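## Task

Take the cardboard box off the low shelf and set it completely inside the tote on the bench. The tote must stay where it was, neither shifted nor rotated. The robot must not topple or be left leaning, or the attempt fails. The box must stay in the tote on its own, without the robot holding it there at the end.

## Robot and tools

Robot: a simulated Hello Robot Stretch 4 with one arm. It has an omni-wheel base, a lift that slides up a mast, an arm that telescopes forward, a three-joint wrist (yaw, pitch, roll) and a two-finger gripper. It stands about 1.6 m tall, and the base edge lies within 0.23 m of the base origin. Cameras: head_camera, head_left_camera, head_right_camera (fisheye), wrist_camera. A loose object may occasionally get a brief shove from outside.

Frames: the base frame sits on the floor below the base centre, x forward, y left, z up. hand_pose is reported in it and marks a point between the open fingertips; with all wrist joints at 0 its axes line up with the base frame. The printed hand position may be a little off. The odometry frame is the base frame as it was when the scene began. Camera calibrations map the base frame to each camera and are only approximately right.

execute_actions: argument actions is a list with exactly one action (or empty, which just reports state and images). cameras optionally lists camera names, or "all"; omitted or null gives all, [] gives none, an unknown name rejects the call. An action holds base, joints or both, plus optional pace and contact_limits; or end_of_arm by itself. Motions in an action start together.
- base: one command only, a relative move from where the base last reported itself. translate_m: drive straight, metres, forward positive, -2 to 2. strafe_m: slide sideways, metres, left positive, -2 to 2. rotate_rad: turn in place, radians, counter-clockwise (left) positive, -3.2 to 3.2.
- joints: a single dict keyed by joint name, each value an absolute target (not an offset). lift_m 0 to 1.2 m; arm_m 0 to 0.55 m extension; wrist_yaw_rad -1.134 to 4.276 (0 points forward, positive turns left, 3.14 is folded back, beyond 3.4 the arm may block it); wrist_pitch_rad -1.117 to 4.259 (0 level, 1.57 pointing down); wrist_roll_rad -1.117 to 4.259 (0 puts both fingers level, positive turns clockwise viewed from behind); gripper_m -0.038 to 0.141 m fingertip gap (negative means fingers squeeze each other). Done tolerances: lift and arm ±0.004, yaw and roll ±0.02, pitch ±0.05, gripper ±0.004. Out-of-range joint targets are clipped and reported; any other bad value or key rejects the call with no motion.
- pace: "slow", "default", "fast", "max". Base top speeds 0.1/0.3/0.4/0.6 m/s and turn 1/2/3/4 rad/s; with the lift above 0.2 these are reduced, down to 0.3 m/s and 1 rad/s at full height.
- contact_limits: only arm_m, 0 (gentlest) to 0.75 (firmest), default 0.5; the arm halts when it pushes harder.
- end_of_arm: "enable_torque" re-powers wrist or gripper motors that cut out.
An action may not run longer than 15 s. Joints or base left out of an action might still be driving toward an earlier target without the status showing it. If a result reports a stop, later motion calls in the same reply are skipped. To unfold the wrist at the start, sending lift_m 0.4 with wrist_yaw_rad 0 together works.

wait: seconds 0 to 10; nothing new is commanded; returns state and images. zoom_image: camera plus region [x0, y0, x1, y1] in pixels of that camera's latest full image, top-left origin, at most 504x504. finished_scene: scene is the number of the current scene; it ends the scene for good after the last command is held and reports success. The next task appears in its result. Replying with no tool call ends everything.

Result lines: base_status and joint_status say how each motion ended: done (for the base, the wheels turned the commanded amount even if slipping), off_target (stopped short, maybe still pushing), contact_stop_at_<key> (hit something; that part goes slack, a slack lift may sag under load, slack wheels may roll), limit_stop_at_<name> (built-in limit), time_out, torque_fault (wrist or gripper motor went limp; send enable_torque). limit_stop_at_tilt means the lean exceeds 6 degrees and lift, arm and wheels refuse commands until it eases. limit_stop_at_own_body means a joint nearly hit the robot; move it away, and watch tilted-up pitch (below -0.2) combined with roll below -0.4 or above 4. on_its_own lists what happened uncommanded; "held at" there is the held target, not the actual position. lidar_m: 12 distances in metres from the base origin, 30-degree sectors, first straight ahead then counter-clockwise (4th left, 7th behind, 10th right); "-" means nothing seen or nearer than 0.25 m; it misses clear, thin, and rear items and sees tabletops. wrist_depth_mm: 7x7 grid of median depths, 100 to 2000 mm, row by row from top left, "-" invalid; the robot body appears. base_odometry is wheel-based, heading -3.142 to 3.142, left positive; if turned_by_wheels and turned_by_imu disagree by over about 0.1 rad, the base likely collided or slipped. base_tilt in degrees, forward and right positive, with a fixed bias up to about 1.5. motor_effort is percent of maximum, positive toward larger joint values, bracket = peak in the last action; each has a small fixed bias and noise. For wheel_0..2 positive turns the base right. Effort outside its rest range suggests pushing or carrying.

Gripping: command a gap smaller than the object; going lower squeezes harder and pulls it toward the wrist by up to a third of the difference, and opening pushes it out. The gripper reading and done do not confirm a grasp; a firm squeeze at targets of 0 or more shows in gripper_m effort. Fingertips pressed on a surface can jam; raise the lift.

Avoid: driving or turning with over 1 kg held and arm_m beyond 0.2, especially at fast paces; steady hard pushes or pulls, especially high up or at large contact limits; pressing the gripper into things (torque faults); dropping, slamming or hitting objects; bumping the tote. Heavy loads (over about 2 kg) in a level gripper can fault the wrist. A tilt change since the start may mean a wheel is on something low.

Each tool is called after "Call:" as a command line: name --argument value for each argument, lists and objects as JSON in quotes; but a table of rows of numbers goes row by row, as --pt "numbers of a row", without its own name.

## Session

Call:
execute_actions --actions '[]'

Scene clock: 0.00 s.
base_odometry: x=+0.000 y=+0.000 heading=+0.000 (m, m, rad; odometry frame)
turned_by_wheels: +0.000 (rad since the last result)
turned_by_imu: +0.000 (rad since the last result)
base_tilt: forward=+0.3 right=-0.5 (deg)
lidar_m: 1.18 1.62 1.56 1.63 1.73 1.04 1.07 1.52 2.47 2.60 1.17 1.11
base_status: not commanded
joint_positions: lift_m=+0.243 arm_m=+0.001 wrist_yaw_rad=+3.099 wrist_pitch_rad=+0.016 wrist_roll_rad=+0.003 gripper_m=+0.057
joint_status: not commanded
motor_effort: lift_m=+18 arm_m=-1 wrist_yaw_rad=-1 wrist_pitch_rad=-7 wrist_roll_rad=+0 gripper_m=-1 wheel_0=+0 wheel_1=+0 wheel_2=+0 (%)
hand_pose: x=-0.1122 y=+0.0996 z=+0.4161 quat_wxyz=(+0.021, -0.008, +0.002, +1.000) (m; base frame)
wrist_depth_mm: 139 140 - 1921 1661 1618 1464 / - 132 1336 1281 1205 1618 1464 / 104 135 206 1281 1205 1661 1499 / 114 142 1366 1281 1205 1618 1499 / - 1756 1537 1308 1229 1661 1499 / 1756 1661 198 1336 200 1430 1397 / 1160 1118 1042 110 1042 931 991
pictures: head_camera, head_left_camera, head_right_camera, wrist_camera
Images, in order (width x height): head_camera 420x560, head_left_camera 420x672, head_right_camera 420x672, wrist_camera 616x392.

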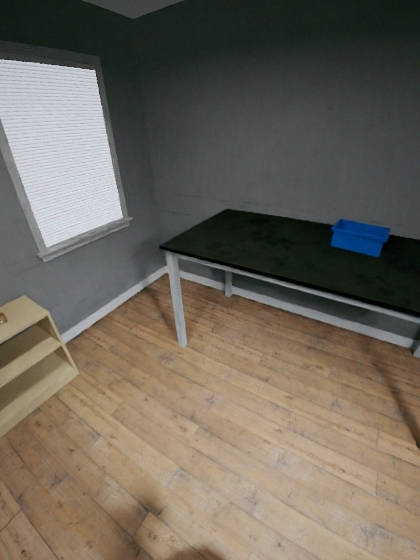

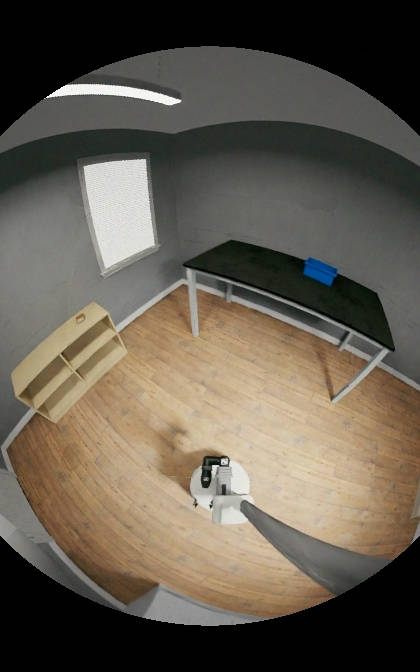

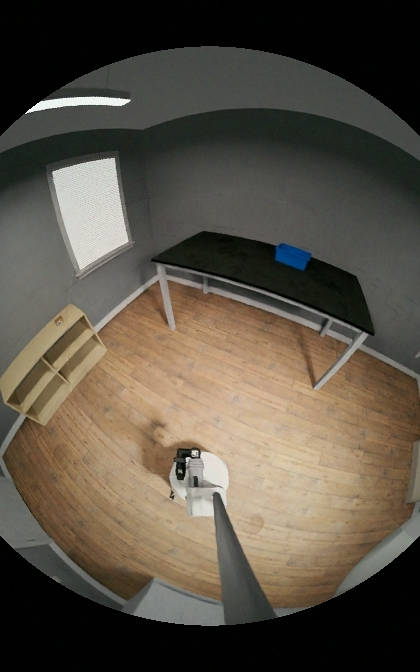

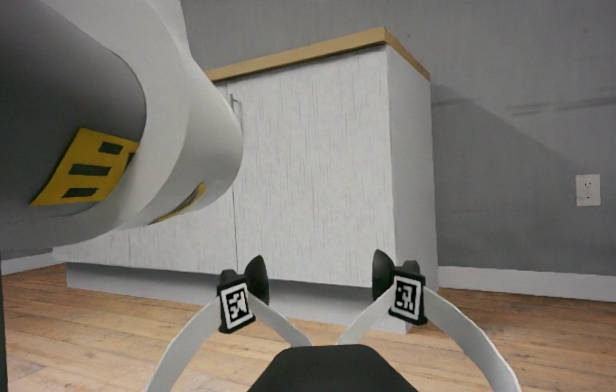

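Call:
execute_actions --actions '[{"base":{"rotate_rad":1.0},"joints":{"lift_m":0.6,"wrist_yaw_rad":0,"gripper_m":0.13}}]'

Call:
zoom_image --camera "head_camera" --region '[0, 100, 420, 500]'

Scene clock: 7.67 s.
base_odometry: x=+0.000 y=+0.000 heading=+1.000 (m, m, rad; odometry frame)
turned_by_wheels: +1.000 (rad since the last result)
turned_by_imu: +0.996 (rad since the last result)
base_tilt: forward=+0.2 right=-0.4 (deg)
lidar_m: 1.55 1.62 1.76 1.05 1.05 1.45 2.50 2.58 1.19 1.14 1.17 1.57
base_status: done
joint_positions: lift_m=+0.600 arm_m=+0.001 wrist_yaw_rad=+0.000 wrist_pitch_rad=+0.016 wrist_roll_rad=+0.003 gripper_m=+0.130
joint_status: all done
motor_effort: lift_m=+21(25) arm_m=-1(0) wrist_yaw_rad=-2(9) wrist_pitch_rad=-7(7) wrist_roll_rad=+0(0) gripper_m=-1(1) wheel_0=-1(5) wheel_1=-1(5) wheel_2=-1(6) (%)
hand_pose: x=+0.4607 y=-0.0873 z=+0.7733 quat_wxyz=(+1.000, +0.001, +0.008, +0.000) (m; base frame)
wrist_depth_mm: 1708 1756 1708 1808 1756 1808 1808 / 1708 1708 1756 1863 1808 1808 1808 / 1756 1756 1756 1808 1808 1756 1808 / 1808 1756 1756 1863 1808 1863 1808 / 1808 1756 1661 1756 1708 1863 1863 / 1756 1430 1366 1576 1537 1863 1808 / 1708 1576 1708 110 1618 1618 1708
pictures: head_camera, head_left_camera, head_right_camera, wrist_camera
camera_calibration (this result's frames):
wrist_camera: T_world_to_cam=[[0.0242123, -0.998301, -0.0529981, -0.0450036], [-0.0759034, 0.0510249, -0.995809, 0.854592], [0.996821, 0.0281336, -0.074539, -0.169081], [0, 0, 0, 1]] pos_world=[0.234499, -0.0837758, 0.836022]
Images, in order (width x height): head_camera 420x560, head_left_camera 420x672, head_right_camera 420x672, wrist_camera 616x392.

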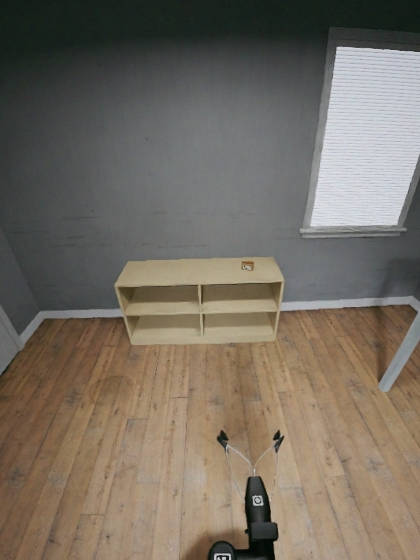

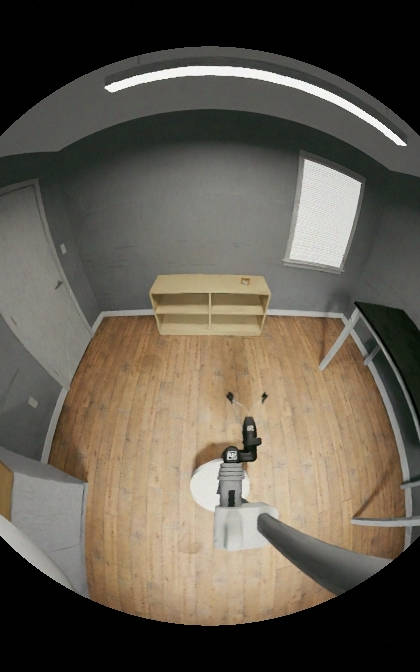

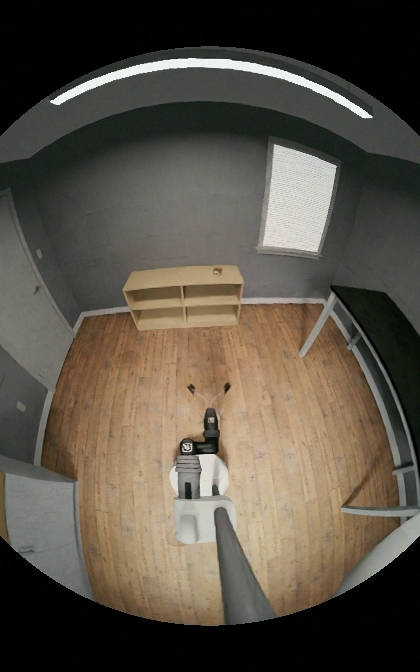

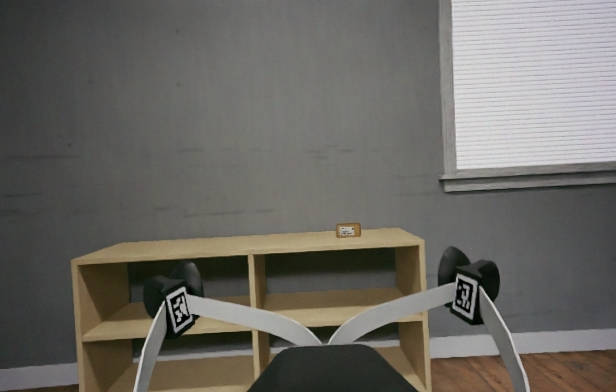

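Region (0, 100, 420, 500) of head_camera's 420x560 image, scaled by 1.200, with more detail than that image has; it fills the top 480 rows of this view, and the rest is white.

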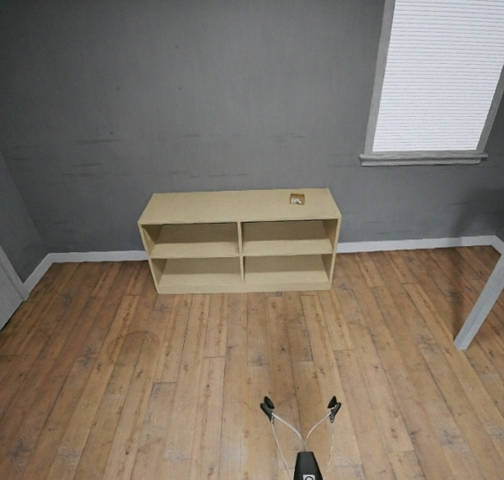

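Call:
execute_actions --actions '[{"base":{"translate_m":0.7},"joints":{"lift_m":0.5}}]' --cameras '[]'

Call:
execute_actions --actions '[{"base":{"strafe_m":-0.11}}]' --cameras '["head_camera","wrist_camera"]'

Scene clock: 21.07 s.
base_odometry: x=+0.378 y=+0.589 heading=+1.000 (m, m, rad; odometry frame)
turned_by_wheels: +0.000 (rad since the last result)
turned_by_imu: +0.000 (rad since the last result)
base_tilt: forward=+0.3 right=-0.6 (deg)
lidar_m: 0.86 0.90 1.72 1.67 1.38 1.46 3.33 1.68 1.18 1.10 1.14 0.91
base_status: done
joint_positions: lift_m=+0.500 arm_m=+0.001 wrist_yaw_rad=+0.000 wrist_pitch_rad=+0.016 wrist_roll_rad=+0.003 gripper_m=+0.130
joint_status: all done
motor_effort: lift_m=+17(21) arm_m=-1(1) wrist_yaw_rad=-1(2) wrist_pitch_rad=-8(7) wrist_roll_rad=+0(0) gripper_m=+1(0) wheel_0=-1(2) wheel_1=+0(4) wheel_2=+0(9) (%)
hand_pose: x=+0.4607 y=-0.0874 z=+0.6737 quat_wxyz=(+1.000, +0.001, +0.008, +0.000) (m; base frame)
wrist_depth_mm: 1008 1042 1042 1060 1060 1078 1098 / 1025 1042 1060 1042 1078 1060 1042 / 1042 1060 1042 1078 1078 1060 1078 / 1042 1025 1060 1060 1060 1098 1118 / 878 820 866 831 798 707 1098 / 1060 1042 676 1060 1008 707 1098 / 931 842 809 110 854 778 1118
pictures: none
No camera images: the call's "cameras" was empty. Leave "cameras" out to get every camera's image.

Scene clock: 22.60 s.
base_odometry: x=+0.471 y=+0.530 heading=+1.000 (m, m, rad; odometry frame)
turned_by_wheels: +0.000 (rad since the last result)
turned_by_imu: +0.000 (rad since the last result)
base_tilt: forward=+0.4 right=-0.6 (deg)
lidar_m: 0.86 0.89 1.75 1.77 1.47 1.63 3.33 1.51 1.07 1.00 1.02 0.91
base_status: done
joint_positions: lift_m=+0.500 arm_m=+0.001 wrist_yaw_rad=+0.000 wrist_pitch_rad=+0.016 wrist_roll_rad=+0.003 gripper_m=+0.130
joint_status: not commanded
motor_effort: lift_m=+17(16) arm_m=-1(1) wrist_yaw_rad=-1(1) wrist_pitch_rad=-7(7) wrist_roll_rad=+0(0) gripper_m=-1(1) wheel_0=-1(5) wheel_1=+2(7) wheel_2=+0(1) (%)
hand_pose: x=+0.4607 y=-0.0874 z=+0.6737 quat_wxyz=(+1.000, +0.001, +0.008, +0.000) (m; base frame)
wrist_depth_mm: 1025 1025 1042 1042 1060 1042 1078 / 1042 1025 1060 1060 1078 1060 1078 / 1042 1042 1042 1060 1060 1078 1098 / 1025 1060 1042 1078 1060 1098 1118 / 878 809 878 820 842 1098 1118 / 1060 683 1042 1078 946 668 1118 / 917 778 878 109 842 741 1118
pictures: head_camera, wrist_camera
camera_calibration (this result's frames):
wrist_camera: T_world_to_cam=[[0.0239299, -0.998308, -0.0529981, -0.0502342], [-0.075889, 0.0510463, -0.995809, 0.755397], [0.996829, 0.0278516, -0.0745391, -0.176507], [0, 0, 0, 1]] pos_world=[0.234476, -0.0837934, 0.736412]
Images, in order (width x height): head_camera 420x560, wrist_camera 616x392.

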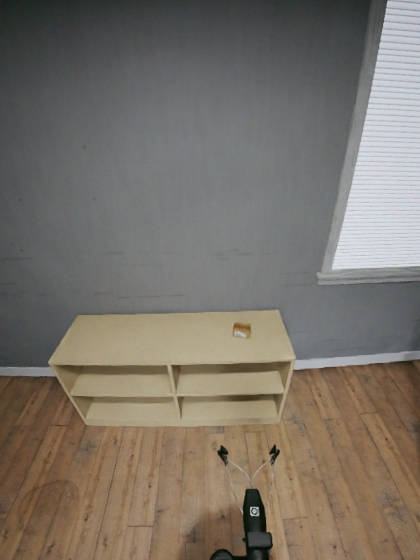

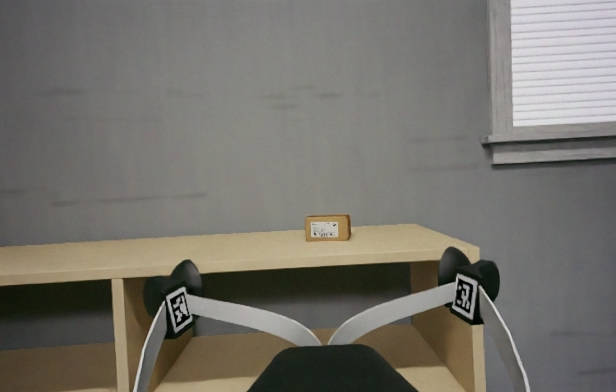

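Call:
execute_actions --actions '[{"base":{"translate_m":0.35},"joints":{"lift_m":0.43,"gripper_m":0.141}}]' --cameras '["head_camera","wrist_camera"]'

Scene clock: 29.13 s.
base_odometry: x=+0.660 y=+0.824 heading=+1.000 (m, m, rad; odometry frame)
turned_by_wheels: +0.000 (rad since the last result)
turned_by_imu: +0.000 (rad since the last result)
base_tilt: forward=+0.2 right=-0.5 (deg)
lidar_m: 0.51 0.54 0.73 1.80 1.80 1.68 3.59 1.46 1.05 0.98 1.33 0.54
base_status: done
joint_positions: lift_m=+0.430 arm_m=+0.001 wrist_yaw_rad=+0.000 wrist_pitch_rad=+0.016 wrist_roll_rad=+0.003 gripper_m=+0.141
joint_status: all done
motor_effort: lift_m=+15(19) arm_m=+0(1) wrist_yaw_rad=+0(0) wrist_pitch_rad=-7(7) wrist_roll_rad=+0(0) gripper_m=-1(0) wheel_0=+0(8) wheel_1=-1(4) wheel_2=+1(6) (%)
hand_pose: x=+0.4607 y=-0.0874 z=+0.6038 quat_wxyz=(+1.000, +0.001, +0.008, +0.000) (m; base frame)
wrist_depth_mm: 691 699 691 691 699 723 715 / 699 699 699 707 715 723 707 / 699 707 707 715 723 723 723 / 707 707 715 707 723 723 723 / 392 359 334 312 342 307 310 / 445 300 723 723 723 212 415 / 469 647 715 110 699 609 421
pictures: head_camera, wrist_camera
camera_calibration (this result's frames):
wrist_camera: T_world_to_cam=[[0.0239292, -0.998308, -0.0529982, -0.0539383], [-0.0758888, 0.0510465, -0.995809, 0.685794], [0.996829, 0.0278509, -0.0745389, -0.181717], [0, 0, 0, 1]] pos_world=[0.234476, -0.0837935, 0.666516]
Images, in order (width x height): head_camera 420x560, wrist_camera 616x392.

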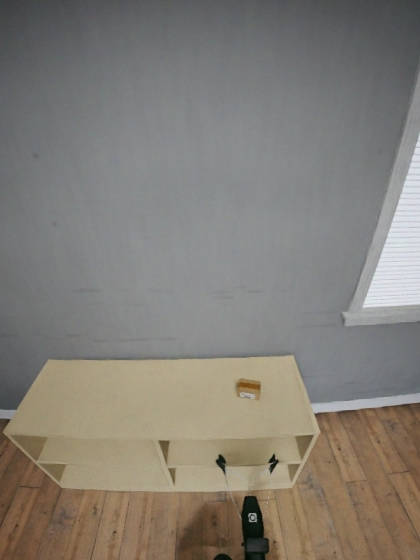

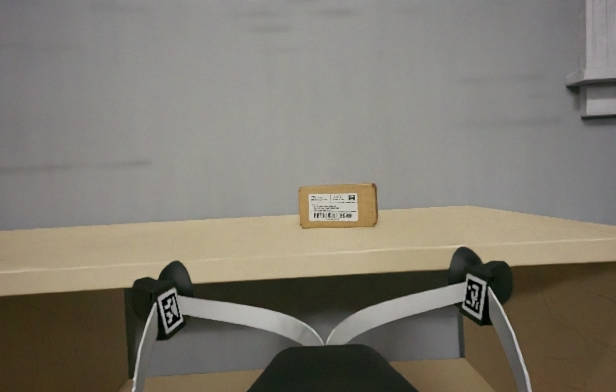

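Call:
execute_actions --actions '[{"base":{"strafe_m":-0.023},"joints":{"lift_m":0.447,"arm_m":0.12}}]' --cameras '["wrist_camera"]'

Scene clock: 36.17 s.
base_odometry: x=+0.679 y=+0.812 heading=+1.000 (m, m, rad; odometry frame)
turned_by_wheels: +0.000 (rad since the last result)
turned_by_imu: +0.000 (rad since the last result)
base_tilt: forward=+0.3 right=-0.5 (deg)
lidar_m: 0.51 0.54 0.74 1.81 1.80 1.72 3.59 1.48 1.03 0.96 1.33 0.56
base_status: done
joint_positions: lift_m=+0.447 arm_m=+0.119 wrist_yaw_rad=-0.001 wrist_pitch_rad=+0.008 wrist_roll_rad=+0.003 gripper_m=+0.141
joint_status: all done
motor_effort: lift_m=+19(20) arm_m=+8(11) wrist_yaw_rad=+3(8) wrist_pitch_rad=+15(17) wrist_roll_rad=-1(5) gripper_m=-1(1) wheel_0=-1(10) wheel_1=+0(7) wheel_2=-1(3) (%)
hand_pose: x=+0.5778 y=-0.0878 z=+0.6228 quat_wxyz=(+1.000, +0.001, +0.004, -0.001) (m; base frame)
wrist_depth_mm: 580 585 585 591 591 603 609 / 574 585 591 597 603 603 603 / 585 591 591 597 603 603 609 / 580 591 591 597 609 609 615 / 580 517 480 338 355 387 413 / 274 213 213 238 196 195 220 / 186 186 187 110 188 189 264
pictures: wrist_camera
camera_calibration (this result's frames):
wrist_camera: T_world_to_cam=[[0.0228317, -0.998329, -0.0530848, -0.0554852], [-0.0678933, 0.0514278, -0.996366, 0.709363], [0.997431, 0.0263528, -0.0666056, -0.302426], [0, 0, 0, 1]] pos_world=[0.351077, -0.0839036, 0.683697]
Images, in order (width x height): wrist_camera 616x392.

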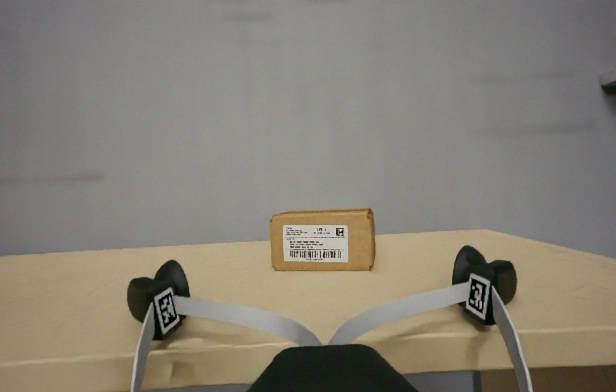

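Call:
execute_actions --actions '[{"joints":{"lift_m":0.47}}]' --cameras '[]'

Call:
execute_actions --actions '[{"joints":{"arm_m":0.22}}]' --cameras '["wrist_camera","head_camera"]'

Scene clock: 40.33 s.
base_odometry: x=+0.679 y=+0.812 heading=+1.000 (m, m, rad; odometry frame)
turned_by_wheels: +0.000 (rad since the last result)
turned_by_imu: +0.000 (rad since the last result)
base_tilt: forward=+0.3 right=-0.6 (deg)
lidar_m: 0.52 0.55 0.73 1.80 1.77 1.72 3.59 1.46 1.03 0.95 1.34 0.55
base_status: not commanded
joint_positions: lift_m=+0.470 arm_m=+0.119 wrist_yaw_rad=+0.000 wrist_pitch_rad=+0.016 wrist_roll_rad=+0.003 gripper_m=+0.141
joint_status: all done
motor_effort: lift_m=+22(24) arm_m=+7(8) wrist_yaw_rad=+0(4) wrist_pitch_rad=-7(15) wrist_roll_rad=-1(1) gripper_m=+1(0) wheel_0=-1(1) wheel_1=+0(0) wheel_2=-1(1) (%)
hand_pose: x=+0.5780 y=-0.0875 z=+0.6434 quat_wxyz=(+1.000, +0.001, +0.008, +0.000) (m; base frame)
wrist_depth_mm: 580 574 585 585 591 597 603 / 574 580 585 580 585 597 609 / 574 580 597 597 591 603 609 / 585 580 591 591 603 603 615 / 585 585 591 340 424 462 609 / 336 267 257 293 242 212 270 / 224 213 209 110 204 193 193
pictures: none
No camera images: the call's "cameras" was empty. Leave "cameras" out to get every camera's image.

Scene clock: 41.63 s.
base_odometry: x=+0.679 y=+0.812 heading=+1.000 (m, m, rad; odometry frame)
turned_by_wheels: +0.000 (rad since the last result)
turned_by_imu: +0.000 (rad since the last result)
base_tilt: forward=+0.2 right=-0.5 (deg)
lidar_m: 0.52 0.55 0.76 1.80 1.79 1.72 3.66 1.47 1.04 0.97 1.31 0.56
base_status: not commanded
joint_positions: lift_m=+0.470 arm_m=+0.219 wrist_yaw_rad=+0.000 wrist_pitch_rad=+0.016 wrist_roll_rad=+0.003 gripper_m=+0.141
joint_status: all done
motor_effort: lift_m=+21(21) arm_m=+7(8) wrist_yaw_rad=-1(0) wrist_pitch_rad=-7(7) wrist_roll_rad=+0(0) gripper_m=+1(1) wheel_0=-1(1) wheel_1=+0(0) wheel_2=-1(1) (%)
hand_pose: x=+0.6781 y=-0.0874 z=+0.6433 quat_wxyz=(+1.000, +0.001, +0.008, +0.000) (m; base frame)
wrist_depth_mm: 480 484 480 488 492 492 500 / 480 488 484 484 492 500 504 / 477 484 488 492 492 500 504 / 484 484 492 500 500 504 508 / 492 492 496 244 375 455 508 / 332 266 255 237 229 211 267 / 223 211 209 110 204 193 192
pictures: head_camera, wrist_camera
camera_calibration (this result's frames):
wrist_camera: T_world_to_cam=[[0.0239546, -0.998295, -0.0532254, -0.0569081], [-0.0757129, 0.0512761, -0.99581, 0.741581], [0.996842, 0.0278841, -0.0743556, -0.395587], [0, 0, 0, 1]] pos_world=[0.451848, -0.0838059, 0.706031]
Images, in order (width x height): head_camera 420x560, wrist_camera 616x392.

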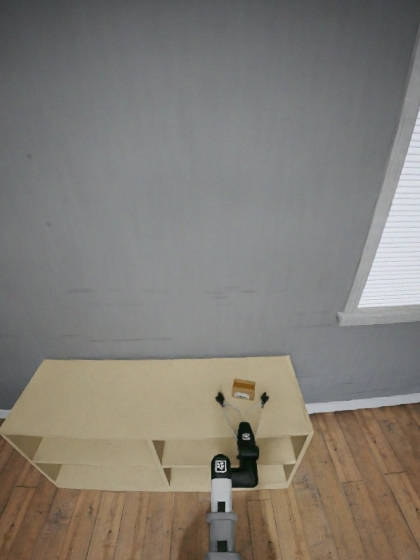

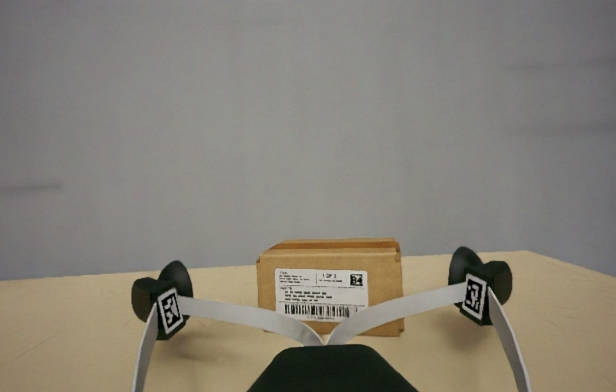

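Call:
execute_actions --actions '[{"joints":{"arm_m":0.285,"lift_m":0.462}}]' --cameras '[]'

Call:
execute_actions --actions '[{"joints":{"gripper_m":0.05}}]' --cameras '[]'

Call:
execute_actions --actions '[{"joints":{"lift_m":0.6,"arm_m":0.05}}]' --cameras '["wrist_camera","head_left_camera"]'

Scene clock: 45.93 s.
base_odometry: x=+0.679 y=+0.811 heading=+1.000 (m, m, rad; odometry frame)
turned_by_wheels: +0.000 (rad since the last result)
turned_by_imu: +0.021 (rad since the last result)
base_tilt: forward=+0.2 right=-0.6 (deg)
lidar_m: 0.53 0.53 0.74 1.81 1.76 1.72 3.58 1.45 1.01 0.97 1.30 0.55
base_status: not commanded
joint_positions: lift_m=+0.462 arm_m=+0.239 wrist_yaw_rad=-0.005 wrist_pitch_rad=+0.018 wrist_roll_rad=+0.003 gripper_m=+0.141
joint_status: arm_m contact_stop (moved +0.020 of +0.066); the others done
on_its_own: arm_m is slack since a contact_stop (your +0.285 is given up); wrist_yaw_rad is at rest, and its effort (+15) is outside its rest range (-13 to +13)
motor_effort: lift_m=+17(19) arm_m=+0(34) wrist_yaw_rad=+15(68) wrist_pitch_rad=-13(20) wrist_roll_rad=+0(5) gripper_m=+0(1) wheel_0=+2(7) wheel_1=+4(8) wheel_2=-7(15) (%)
hand_pose: x=+0.6978 y=-0.0890 z=+0.6354 quat_wxyz=(+1.000, +0.001, +0.009, -0.003) (m; base frame)
wrist_depth_mm: 462 462 462 469 469 473 473 / 469 469 473 473 473 473 477 / 469 469 469 477 473 480 480 / 469 466 473 480 477 484 484 / 473 469 469 232 216 415 402 / 300 243 233 224 212 209 242 / 203 193 190 110 185 175 174
pictures: none
No camera images: the call's "cameras" was empty. Leave "cameras" out to get every camera's image.

not run: a stop came earlier in this reply.

not run: a stop came earlier in this reply.

Scraping the shelf probably; raise.

Call:
execute_actions --actions '[{"joints":{"lift_m":0.478,"arm_m":0.23,"wrist_yaw_rad":0}}]' --cameras '["wrist_camera","head_camera"]'

Scene clock: 48.60 s.
base_odometry: x=+0.679 y=+0.812 heading=+1.000 (m, m, rad; odometry frame)
turned_by_wheels: +0.000 (rad since the last result)
turned_by_imu: +0.000 (rad since the last result)
base_tilt: forward=+0.2 right=-0.5 (deg)
lidar_m: 0.52 0.54 0.75 1.81 1.75 1.71 3.62 1.45 1.02 0.98 1.28 0.56
base_status: not commanded
joint_positions: lift_m=+0.478 arm_m=+0.231 wrist_yaw_rad=+0.000 wrist_pitch_rad=+0.016 wrist_roll_rad=+0.003 gripper_m=+0.141
joint_status: all done
motor_effort: lift_m=+22(23) arm_m=-8(8) wrist_yaw_rad=+0(16) wrist_pitch_rad=-8(13) wrist_roll_rad=+0(0) gripper_m=+0(0) wheel_0=-1(2) wheel_1=+1(4) wheel_2=+1(7) (%)
hand_pose: x=+0.6906 y=-0.0875 z=+0.6512 quat_wxyz=(+1.000, +0.001, +0.008, +0.000) (m; base frame)
wrist_depth_mm: 469 477 473 480 473 477 484 / 473 473 477 477 484 484 484 / 477 473 477 480 480 480 488 / 477 484 484 480 484 488 484 / 484 480 480 484 272 492 488 / 359 286 276 231 216 213 291 / 241 230 224 110 216 209 208
pictures: head_camera, wrist_camera
camera_calibration (this result's frames):
wrist_camera: T_world_to_cam=[[0.0235357, -0.99831, -0.0531344, -0.0566752], [-0.0761169, 0.0512054, -0.995783, 0.75064], [0.996821, 0.0274809, -0.0747831, -0.407246], [0, 0, 0, 1]] pos_world=[0.464422, -0.0838247, 0.714009]
Images, in order (width x height): head_camera 420x560, wrist_camera 616x392.

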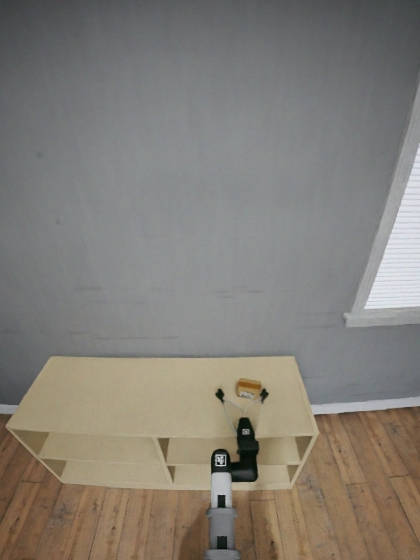

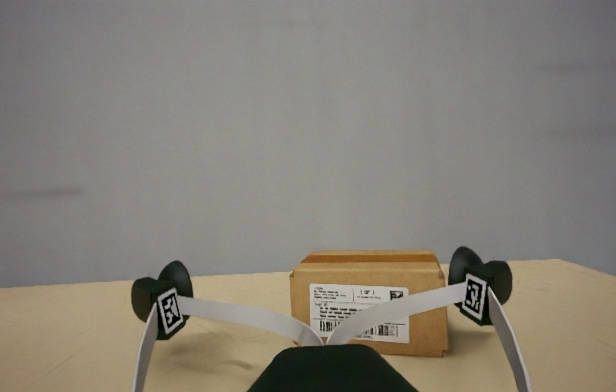

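Call:
execute_actions --actions '[{"base":{"strafe_m":-0.035},"joints":{"arm_m":0.2,"lift_m":0.47},"pace":"slow"}]' --cameras '["wrist_camera"]'

Scene clock: 53.37 s.
base_odometry: x=+0.709 y=+0.793 heading=+1.000 (m, m, rad; odometry frame)
turned_by_wheels: +0.000 (rad since the last result)
turned_by_imu: +0.000 (rad since the last result)
base_tilt: forward=+0.2 right=-0.5 (deg)
lidar_m: 0.51 0.53 0.76 1.85 1.75 1.73 3.95 1.37 0.97 0.93 1.31 0.55
base_status: done
joint_positions: lift_m=+0.470 arm_m=+0.201 wrist_yaw_rad=+0.000 wrist_pitch_rad=+0.016 wrist_roll_rad=+0.003 gripper_m=+0.141
joint_status: all done
motor_effort: lift_m=+15(21) arm_m=-8(7) wrist_yaw_rad=+0(1) wrist_pitch_rad=-8(8) wrist_roll_rad=+0(0) gripper_m=+2(1) wheel_0=+0(1) wheel_1=-2(4) wheel_2=+0(3) (%)
hand_pose: x=+0.6607 y=-0.0875 z=+0.6438 quat_wxyz=(+1.000, +0.001, +0.008, +0.000) (m; base frame)
wrist_depth_mm: 504 504 504 504 508 512 512 / 508 504 504 508 504 517 517 / 504 504 512 512 512 521 521 / 512 512 508 517 521 521 517 / 512 512 512 260 430 462 521 / 334 267 256 253 241 211 270 / 223 212 210 110 204 194 193
pictures: wrist_camera
camera_calibration (this result's frames):
wrist_camera: T_world_to_cam=[[0.0237306, -0.998305, -0.0531337, -0.0564405], [-0.076104, 0.0511905, -0.995785, 0.740901], [0.996817, 0.0276742, -0.0747603, -0.377947], [0, 0, 0, 1]] pos_world=[0.434469, -0.0838127, 0.706524]
Images, in order (width x height): wrist_camera 616x392.

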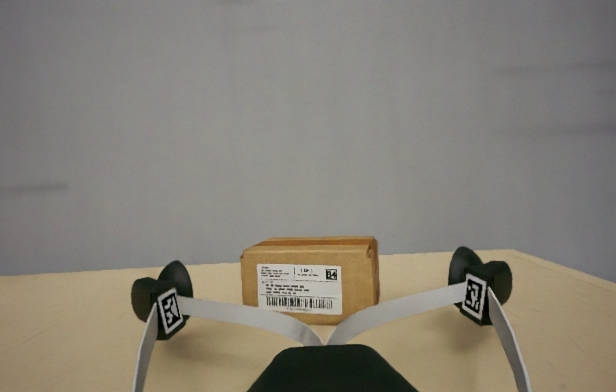

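Call:
execute_actions --actions '[{"joints":{"arm_m":0.27},"pace":"slow"}]' --cameras '["wrist_camera"]'

Call:
execute_actions --actions '[{"joints":{"gripper_m":0.05}}]' --cameras '["wrist_camera"]'

Call:
execute_actions --actions '[{"joints":{"lift_m":0.6}}]' --cameras '["wrist_camera","head_left_camera"]'

Scene clock: 59.37 s.
base_odometry: x=+0.709 y=+0.792 heading=+1.000 (m, m, rad; odometry frame)
turned_by_wheels: +0.000 (rad since the last result)
turned_by_imu: +0.012 (rad since the last result)
base_tilt: forward=+0.2 right=-0.5 (deg)
lidar_m: 0.52 0.55 0.77 1.85 1.75 1.72 3.60 1.36 1.00 0.94 1.29 0.55
base_status: not commanded
joint_positions: lift_m=+0.470 arm_m=+0.241 wrist_yaw_rad=-0.008 wrist_pitch_rad=+0.019 wrist_roll_rad=+0.002 gripper_m=+0.141
joint_status: arm_m contact_stop (moved +0.040 of +0.069)
on_its_own: arm_m is slack since a contact_stop (your +0.270 is given up); wrist_yaw_rad is at rest, and its effort (+24) is outside its rest range (-13 to +13)
motor_effort: lift_m=+16(16) arm_m=+0(26) wrist_yaw_rad=+24(57) wrist_pitch_rad=-18(19) wrist_roll_rad=+1(4) gripper_m=+1(0) wheel_0=+2(7) wheel_1=+2(6) wheel_2=-9(16) (%)
hand_pose: x=+0.6998 y=-0.0898 z=+0.6428 quat_wxyz=(+1.000, +0.001, +0.010, -0.004) (m; base frame)
wrist_depth_mm: 466 466 459 469 462 469 473 / 473 469 466 469 477 473 473 / 469 473 473 473 480 477 477 / 473 477 477 477 477 480 477 / 477 477 480 232 362 484 480 / 320 262 248 218 210 211 260 / 217 206 203 110 199 190 189
pictures: wrist_camera
camera_calibration (this result's frames):
wrist_camera: T_world_to_cam=[[0.0154325, -0.998491, -0.0527118, -0.0542446], [-0.0787144, 0.0513413, -0.995574, 0.744806], [0.996778, 0.0195134, -0.0778033, -0.415717], [0, 0, 0, 1]] pos_world=[0.473842, -0.0842899, 0.706306]
Images, in order (width x height): wrist_camera 616x392.

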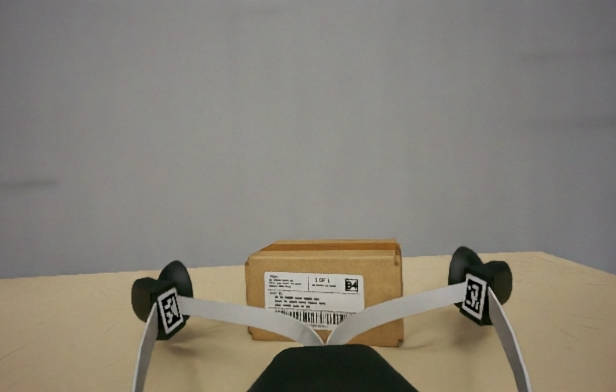

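not run: a stop came earlier in this reply.

not run: a stop came earlier in this reply.

Call:
execute_actions --actions '[{"joints":{"arm_m":0.2,"lift_m":0.62,"wrist_pitch_rad":0.7,"wrist_yaw_rad":0}}]' --cameras '["wrist_camera","head_camera"]'

Scene clock: 66.47 s.
base_odometry: x=+0.709 y=+0.793 heading=+1.000 (m, m, rad; odometry frame)
turned_by_wheels: +0.001 (rad since the last result)
turned_by_imu: +0.001 (rad since the last result)
base_tilt: forward=+0.3 right=-0.5 (deg)
lidar_m: 0.52 0.54 0.78 1.85 1.74 1.73 3.59 1.35 0.99 0.94 1.28 0.56
base_status: not commanded
joint_positions: lift_m=+0.620 arm_m=+0.202 wrist_yaw_rad=+0.003 wrist_pitch_rad=+0.681 wrist_roll_rad=+0.003 gripper_m=+0.141
joint_status: all done
on_its_own: wrist_pitch_rad is at rest, and its effort (+52) is outside its rest range (-23 to +23)
motor_effort: lift_m=+16(27) arm_m=-9(12) wrist_yaw_rad=-10(20) wrist_pitch_rad=+52(92) wrist_roll_rad=+0(2) gripper_m=+1(1) wheel_0=+0(2) wheel_1=-1(2) wheel_2=+4(9) (%)
hand_pose: x=+0.5970 y=-0.0867 z=+0.6167 quat_wxyz=(+0.943, +0.001, +0.334, +0.001) (m; base frame)
wrist_depth_mm: 459 462 469 469 473 477 484 / 496 500 492 496 496 466 530 / 407 397 392 287 347 368 368 / 332 329 324 297 300 306 303 / 281 277 273 268 264 263 260 / 244 230 224 234 221 203 229 / 216 212 211 110 207 200 202
pictures: head_camera, wrist_camera
camera_calibration (this result's frames):
wrist_camera: T_world_to_cam=[[-0.0106141, -0.998348, -0.0564717, -0.0330219], [-0.674477, 0.0488412, -0.736678, 0.906305], [0.738219, 0.0302697, -0.673881, 0.20757], [0, 0, 0, 1]] pos_world=[0.4577, -0.0835154, 0.805668]
Images, in order (width x height): head_camera 420x560, wrist_camera 616x392.

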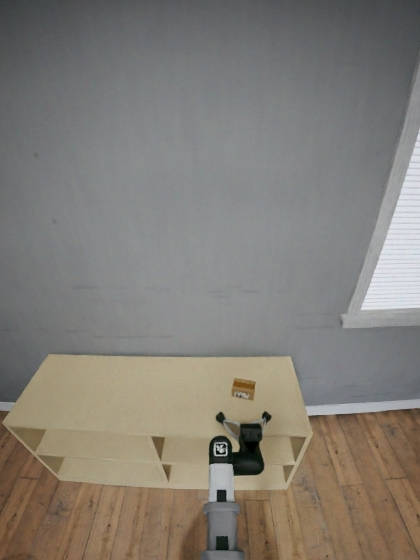

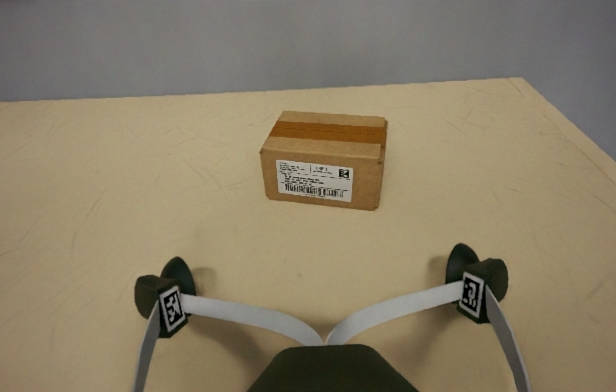

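Call:
execute_actions --actions '[{"joints":{"lift_m":0.71}}]' --cameras '[]'

Call:
execute_actions --actions '[{"joints":{"arm_m":0.33}}]' --cameras '[]'

Call:
execute_actions --actions '[{"joints":{"lift_m":0.655},"pace":"slow"}]' --cameras '["wrist_camera","head_camera"]'

Scene clock: 73.50 s.
base_odometry: x=+0.709 y=+0.793 heading=+1.000 (m, m, rad; odometry frame)
turned_by_wheels: +0.000 (rad since the last result)
turned_by_imu: +0.000 (rad since the last result)
base_tilt: forward=+0.2 right=-0.4 (deg)
lidar_m: 0.51 0.56 0.78 1.84 1.73 1.72 3.59 1.36 0.99 0.93 1.30 0.55
base_status: not commanded
joint_positions: lift_m=+0.710 arm_m=+0.201 wrist_yaw_rad=+0.000 wrist_pitch_rad=+0.702 wrist_roll_rad=+0.003 gripper_m=+0.141
joint_status: all done
motor_effort: lift_m=+21(21) arm_m=-7(10) wrist_yaw_rad=-1(11) wrist_pitch_rad=-5(53) wrist_roll_rad=+0(0) gripper_m=-1(1) wheel_0=+0(0) wheel_1=-1(1) wheel_2=+1(4) (%)
hand_pose: x=+0.5926 y=-0.0874 z=+0.7018 quat_wxyz=(+0.939, +0.001, +0.344, +0.000) (m; base frame)
wrist_depth_mm: 466 466 473 480 477 484 488 / 517 517 517 521 530 535 539 / 549 549 517 512 500 496 597 / 452 442 442 355 413 415 647 / 389 377 375 349 351 355 355 / 338 319 314 324 306 213 315 / 300 294 294 110 289 285 282
pictures: none
No camera images: the call's "cameras" was empty. Leave "cameras" out to get every camera's image.

Scene clock: 74.93 s.
base_odometry: x=+0.709 y=+0.793 heading=+1.000 (m, m, rad; odometry frame)
turned_by_wheels: +0.000 (rad since the last result)
turned_by_imu: +0.000 (rad since the last result)
base_tilt: forward=+0.2 right=-0.6 (deg)
lidar_m: 0.52 0.56 0.76 1.84 1.75 1.75 3.59 1.36 0.97 0.95 1.31 0.56
base_status: not commanded
joint_positions: lift_m=+0.710 arm_m=+0.329 wrist_yaw_rad=+0.000 wrist_pitch_rad=+0.702 wrist_roll_rad=+0.003 gripper_m=+0.141
joint_status: all done
motor_effort: lift_m=+21(22) arm_m=+7(8) wrist_yaw_rad=+0(1) wrist_pitch_rad=-6(6) wrist_roll_rad=+0(0) gripper_m=+0(1) wheel_0=+0(0) wheel_1=-1(1) wheel_2=+1(1) (%)
hand_pose: x=+0.7199 y=-0.0874 z=+0.7017 quat_wxyz=(+0.939, +0.001, +0.344, +0.000) (m; base frame)
wrist_depth_mm: 345 347 351 351 353 359 362 / 379 382 384 387 392 392 397 / 415 424 427 427 439 439 442 / 455 452 455 427 424 413 480 / 387 379 373 370 364 355 355 / 336 317 310 265 257 212 314 / 300 293 291 110 246 282 282
pictures: none
No camera images: the call's "cameras" was empty. Leave "cameras" out to get every camera's image.

Scene clock: 76.27 s.
base_odometry: x=+0.709 y=+0.793 heading=+1.000 (m, m, rad; odometry frame)
turned_by_wheels: +0.000 (rad since the last result)
turned_by_imu: +0.000 (rad since the last result)
base_tilt: forward=+0.3 right=-0.5 (deg)
lidar_m: 0.52 0.54 0.75 1.85 1.75 1.75 3.59 1.35 1.01 0.94 1.29 0.55
base_status: not commanded
joint_positions: lift_m=+0.655 arm_m=+0.329 wrist_yaw_rad=+0.000 wrist_pitch_rad=+0.702 wrist_roll_rad=+0.003 gripper_m=+0.141
joint_status: all done
motor_effort: lift_m=+15(22) arm_m=+7(7) wrist_yaw_rad=+0(1) wrist_pitch_rad=-6(5) wrist_roll_rad=+0(0) gripper_m=+1(1) wheel_0=+0(0) wheel_1=-1(1) wheel_2=+1(1) (%)
hand_pose: x=+0.7199 y=-0.0874 z=+0.6473 quat_wxyz=(+0.939, +0.001, +0.344, +0.000) (m; base frame)
wrist_depth_mm: 345 347 349 349 355 359 362 / 382 382 384 389 389 392 399 / 418 421 418 421 421 418 427 / 362 359 349 347 340 334 329 / 312 306 301 231 236 290 287 / 272 255 251 203 196 213 253 / 240 236 235 110 204 227 226
pictures: head_camera, wrist_camera
camera_calibration (this result's frames):
wrist_camera: T_world_to_cam=[[-0.0150156, -0.998308, -0.0561719, -0.0277435], [-0.689191, 0.0510349, -0.72278, 1.01356], [0.724424, 0.0278602, -0.688791, 0.156803], [0, 0, 0, 1]] pos_world=[0.58453, -0.0837922, 0.83903]
Images, in order (width x height): head_camera 420x560, wrist_camera 616x392.

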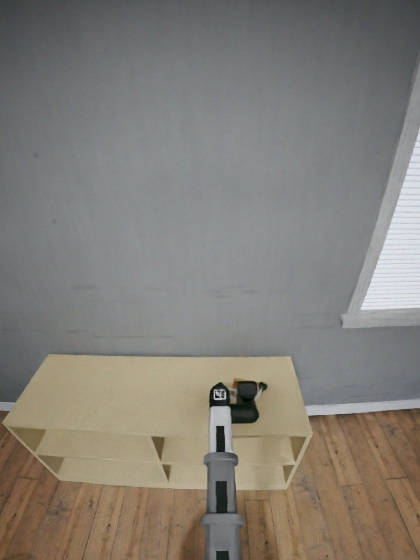

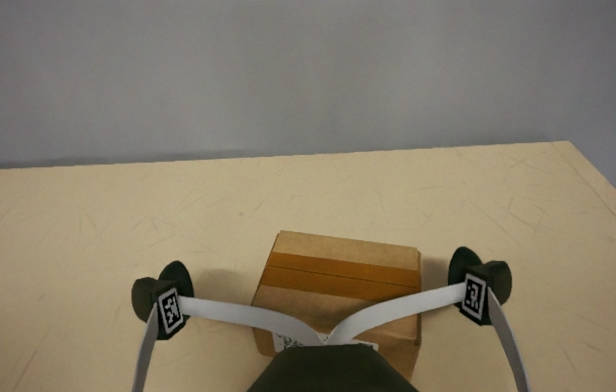

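Call:
execute_actions --actions '[{"base":{"strafe_m":-0.012},"joints":{"arm_m":0.295},"pace":"slow"}]' --cameras '[]'

Call:
execute_actions --actions '[{"joints":{"lift_m":0.638},"pace":"slow"}]' --cameras '["wrist_camera"]'

Call:
execute_actions --actions '[{"joints":{"gripper_m":0.05}}]' --cameras '["wrist_camera"]'

Call:
execute_actions --actions '[{"joints":{"lift_m":0.75}}]' --cameras '["wrist_camera"]'

Scene clock: 84.73 s.
base_odometry: x=+0.719 y=+0.786 heading=+1.000 (m, m, rad; odometry frame)
turned_by_wheels: +0.000 (rad since the last result)
turned_by_imu: +0.000 (rad since the last result)
base_tilt: forward=+0.3 right=-0.6 (deg)
lidar_m: 0.52 0.55 0.74 1.86 1.76 1.74 3.94 1.35 0.98 0.92 1.28 0.54
base_status: done
joint_positions: lift_m=+0.655 arm_m=+0.296 wrist_yaw_rad=+0.000 wrist_pitch_rad=+0.702 wrist_roll_rad=+0.003 gripper_m=+0.141
joint_status: all done
motor_effort: lift_m=+15(15) arm_m=-8(8) wrist_yaw_rad=-1(1) wrist_pitch_rad=-6(6) wrist_roll_rad=+0(0) gripper_m=+1(0) wheel_0=+0(6) wheel_1=-1(5) wheel_2=+0(1) (%)
hand_pose: x=+0.6876 y=-0.0874 z=+0.6473 quat_wxyz=(+0.939, +0.001, +0.344, +0.000) (m; base frame)
wrist_depth_mm: 375 375 379 384 387 389 392 / 410 418 415 421 424 430 436 / 439 439 445 413 404 394 462 / 364 357 353 343 340 334 329 / 309 303 294 231 276 287 287 / 272 255 252 232 224 213 254 / 242 236 235 110 231 228 227
pictures: none
No camera images: the call's "cameras" was empty. Leave "cameras" out to get every camera's image.

Scene clock: 85.60 s.
base_odometry: x=+0.719 y=+0.786 heading=+1.000 (m, m, rad; odometry frame)
turned_by_wheels: +0.000 (rad since the last result)
turned_by_imu: +0.000 (rad since the last result)
base_tilt: forward=+0.3 right=-0.6 (deg)
lidar_m: 0.52 0.56 0.78 1.84 1.77 1.77 3.92 1.33 0.95 0.92 1.31 0.55
base_status: not commanded
joint_positions: lift_m=+0.638 arm_m=+0.296 wrist_yaw_rad=+0.000 wrist_pitch_rad=+0.702 wrist_roll_rad=+0.003 gripper_m=+0.141
joint_status: all done
motor_effort: lift_m=+15(14) arm_m=-8(8) wrist_yaw_rad=-1(0) wrist_pitch_rad=-6(6) wrist_roll_rad=+0(0) gripper_m=+1(1) wheel_0=+0(0) wheel_1=-1(1) wheel_2=+0(0) (%)
hand_pose: x=+0.6876 y=-0.0874 z=+0.6303 quat_wxyz=(+0.939, +0.001, +0.344, +0.000) (m; base frame)
wrist_depth_mm: 375 377 379 387 387 392 397 / 413 413 421 424 427 433 436 / 404 394 392 382 377 366 368 / 336 330 325 245 310 312 306 / 286 282 265 216 256 266 265 / 251 236 233 230 223 212 233 / 224 219 218 110 214 211 210
pictures: wrist_camera
camera_calibration (this result's frames):
wrist_camera: T_world_to_cam=[[-0.0150165, -0.998308, -0.0561719, -0.029184], [-0.689191, 0.0510355, -0.72278, 0.978971], [0.724424, 0.0278595, -0.688791, 0.168537], [0, 0, 0, 1]] pos_world=[0.552167, -0.0837923, 0.822029]
Images, in order (width x height): wrist_camera 616x392.

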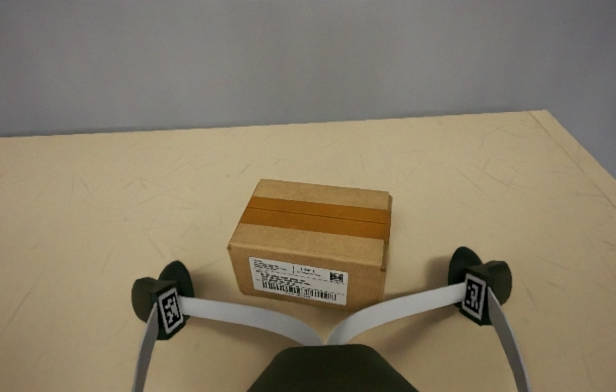

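Scene clock: 87.53 s.
base_odometry: x=+0.719 y=+0.786 heading=+1.000 (m, m, rad; odometry frame)
turned_by_wheels: +0.000 (rad since the last result)
turned_by_imu: +0.000 (rad since the last result)
base_tilt: forward=+0.2 right=-0.5 (deg)
lidar_m: 0.52 0.56 0.75 1.86 1.77 1.76 3.93 1.30 0.98 0.92 1.31 0.54
base_status: not commanded
joint_positions: lift_m=+0.638 arm_m=+0.296 wrist_yaw_rad=+0.000 wrist_pitch_rad=+0.702 wrist_roll_rad=+0.003 gripper_m=+0.050
joint_status: all done
motor_effort: lift_m=+15(15) arm_m=-7(8) wrist_yaw_rad=-1(1) wrist_pitch_rad=-8(8) wrist_roll_rad=+0(0) gripper_m=-15(21) wheel_0=+0(0) wheel_1=-1(1) wheel_2=+0(0) (%)
hand_pose: x=+0.6874 y=-0.0874 z=+0.6301 quat_wxyz=(+0.939, +0.001, +0.344, +0.000) (m; base frame)
wrist_depth_mm: 375 382 379 384 387 392 394 / 413 415 415 424 427 433 439 / 404 397 389 382 375 366 366 / 336 330 324 237 303 309 304 / 286 282 271 211 206 267 265 / 251 247 193 229 213 185 234 / 222 214 217 110 211 207 209
pictures: wrist_camera
camera_calibration (this result's frames):
wrist_camera: T_world_to_cam=[[-0.0150526, -0.998308, -0.0561614, -0.0291759], [-0.689687, 0.0510337, -0.722307, 0.978814], [0.723951, 0.0278612, -0.689288, 0.169163], [0, 0, 0, 1]] pos_world=[0.55217, -0.0837921, 0.821967]
Images, in order (width x height): wrist_camera 616x392.

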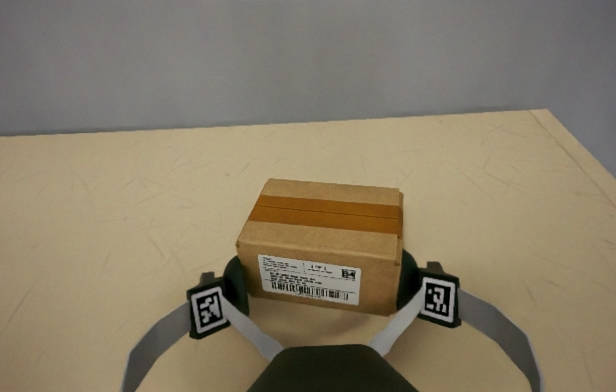

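Scene clock: 89.03 s.
base_odometry: x=+0.719 y=+0.786 heading=+1.000 (m, m, rad; odometry frame)
turned_by_wheels: +0.000 (rad since the last result)
turned_by_imu: +0.000 (rad since the last result)
base_tilt: forward=+0.3 right=-0.6 (deg)
lidar_m: 0.51 0.54 0.74 1.87 1.74 1.75 3.96 1.34 0.98 0.93 1.31 0.55
base_status: not commanded
joint_positions: lift_m=+0.750 arm_m=+0.296 wrist_yaw_rad=+0.000 wrist_pitch_rad=+0.703 wrist_roll_rad=+0.003 gripper_m=+0.050
joint_status: all done
motor_effort: lift_m=+22(23) arm_m=-7(8) wrist_yaw_rad=+0(0) wrist_pitch_rad=-8(8) wrist_roll_rad=+0(0) gripper_m=-17(16) wheel_0=+0(0) wheel_1=-1(1) wheel_2=+0(0) (%)
hand_pose: x=+0.6874 y=-0.0874 z=+0.7415 quat_wxyz=(+0.939, +0.001, +0.344, +0.000) (m; base frame)
wrist_depth_mm: 379 377 382 384 389 389 389 / 413 418 418 424 421 430 433 / 455 459 466 466 473 480 488 / 504 508 500 237 466 477 554 / 442 436 418 210 206 410 615 / 384 377 194 349 212 185 366 / 342 327 329 109 324 319 320
pictures: wrist_camera
camera_calibration (this result's frames):
wrist_camera: T_world_to_cam=[[-0.0150656, -0.998308, -0.056158, -0.0229141], [-0.689852, 0.0510339, -0.722149, 1.05924], [0.723793, 0.0278611, -0.689454, 0.246212], [0, 0, 0, 1]] pos_world=[0.552166, -0.0837921, 0.933393]
Images, in order (width x height): wrist_camera 616x392.

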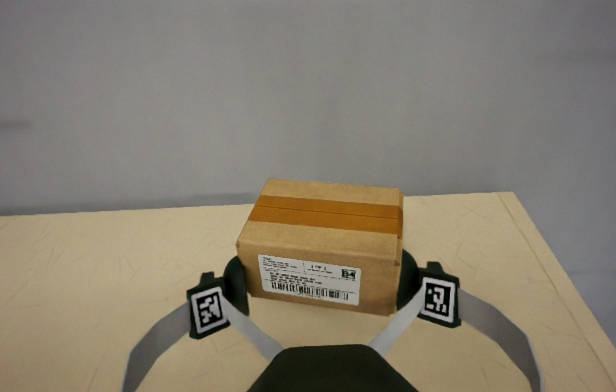

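Call:
execute_actions --actions '[{"joints":{"lift_m":1.05,"arm_m":0.0}}]' --cameras '[]'

Call:
execute_actions --actions '[{"base":{"rotate_rad":-1.57},"pace":"slow"}]'

Scene clock: 96.33 s.
base_odometry: x=+0.719 y=+0.786 heading=+1.000 (m, m, rad; odometry frame)
turned_by_wheels: +0.000 (rad since the last result)
turned_by_imu: +0.000 (rad since the last result)
base_tilt: forward=+0.4 right=-0.5 (deg)
lidar_m: 0.52 0.54 0.76 1.86 1.76 1.77 3.94 1.32 0.98 0.93 1.28 0.55
base_status: not commanded
joint_positions: lift_m=+1.050 arm_m=+0.003 wrist_yaw_rad=+0.000 wrist_pitch_rad=+0.703 wrist_roll_rad=+0.003 gripper_m=+0.050
joint_status: all done
joint sent to its limit — the command would take arm_m past its lower limit, so that joint was sent only as far as its limit.
motor_effort: lift_m=+22(23) arm_m=-7(8) wrist_yaw_rad=+0(1) wrist_pitch_rad=-10(9) wrist_roll_rad=+0(0) gripper_m=-14(15) wheel_0=+0(0) wheel_1=-1(1) wheel_2=+0(0) (%)
hand_pose: x=+0.3936 y=-0.0875 z=+1.0415 quat_wxyz=(+0.939, +0.001, +0.344, -0.001) (m; base frame)
wrist_depth_mm: 668 661 676 668 676 683 683 / 715 732 732 732 741 750 759 / 809 809 809 820 831 854 854 / 904 917 904 239 891 960 976 / 854 854 809 210 207 1098 1118 / 741 732 194 676 213 185 1281 / 661 640 661 110 634 1182 1255
pictures: none
No camera images: the call's "cameras" was empty. Leave "cameras" out to get every camera's image.

Scene clock: 99.20 s.
base_odometry: x=+0.719 y=+0.786 heading=-0.570 (m, m, rad; odometry frame)
turned_by_wheels: -1.570 (rad since the last result)
turned_by_imu: -1.564 (rad since the last result)
base_tilt: forward=+0.2 right=-0.5 (deg)
lidar_m: 0.91 1.25 0.54 0.52 0.55 0.79 1.87 1.78 1.81 3.52 1.32 0.96
base_status: done
joint_positions: lift_m=+1.050 arm_m=+0.003 wrist_yaw_rad=+0.000 wrist_pitch_rad=+0.703 wrist_roll_rad=+0.003 gripper_m=+0.050
joint_status: not commanded
motor_effort: lift_m=+22(22) arm_m=-8(8) wrist_yaw_rad=+0(1) wrist_pitch_rad=-9(10) wrist_roll_rad=+0(0) gripper_m=-16(17) wheel_0=+0(1) wheel_1=+1(8) wheel_2=+0(4) (%)
hand_pose: x=+0.3936 y=-0.0874 z=+1.0415 quat_wxyz=(+0.939, +0.001, +0.344, -0.001) (m; base frame)
wrist_depth_mm: 1537 1576 1537 960 917 891 842 / 1618 1708 1661 778 778 778 788 / 1576 1983 1921 1863 1983 1863 1921 / 1576 1983 1921 238 1863 1808 1756 / 1537 1661 1618 209 206 1576 1576 / 1397 1464 193 1397 212 185 1397 / 1336 1229 1308 110 1281 1229 1229
pictures: head_camera, head_left_camera, head_right_camera, wrist_camera
camera_calibration (this result's frames):
wrist_camera: T_world_to_cam=[[-0.0152971, -0.998305, -0.0561521, -0.010458], [-0.690011, 0.051183, -0.721987, 1.07309], [0.723637, 0.0277013, -0.689624, 0.665904], [0, 0, 0, 1]] pos_world=[0.258411, -0.0838106, 1.23339]
Images, in order (width x height): head_camera 420x560, head_left_camera 420x672, head_right_camera 420x672, wrist_camera 616x392.

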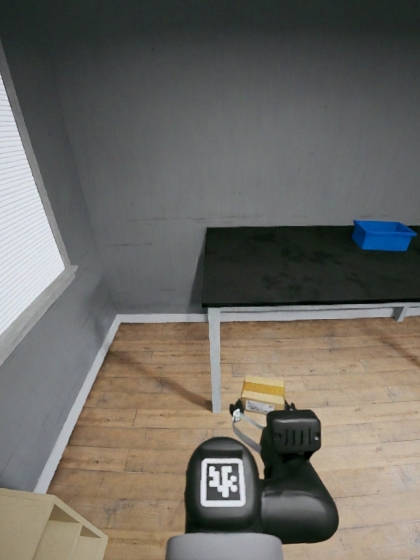

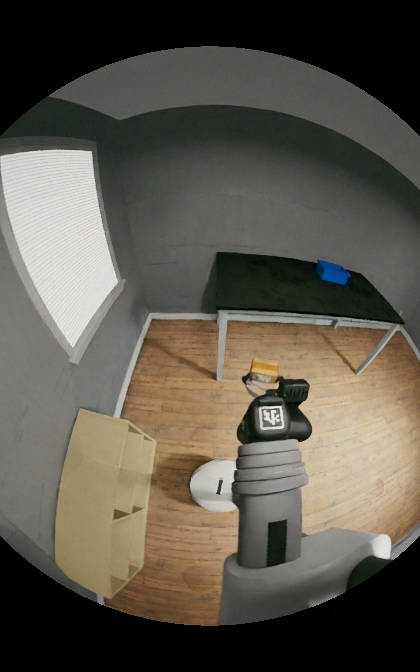

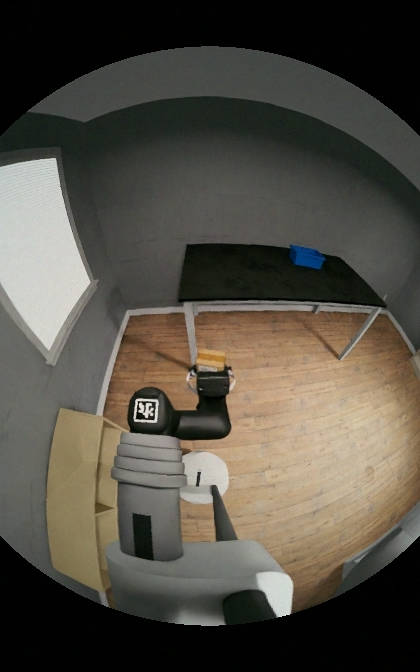

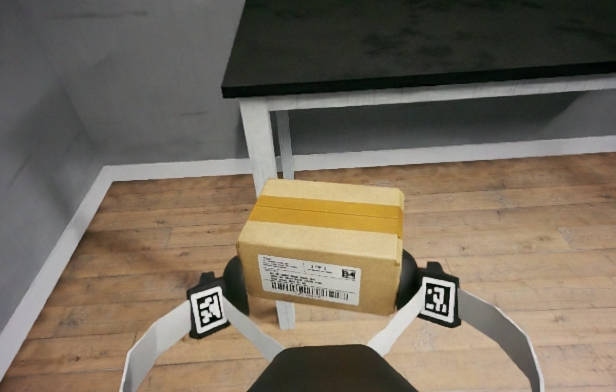

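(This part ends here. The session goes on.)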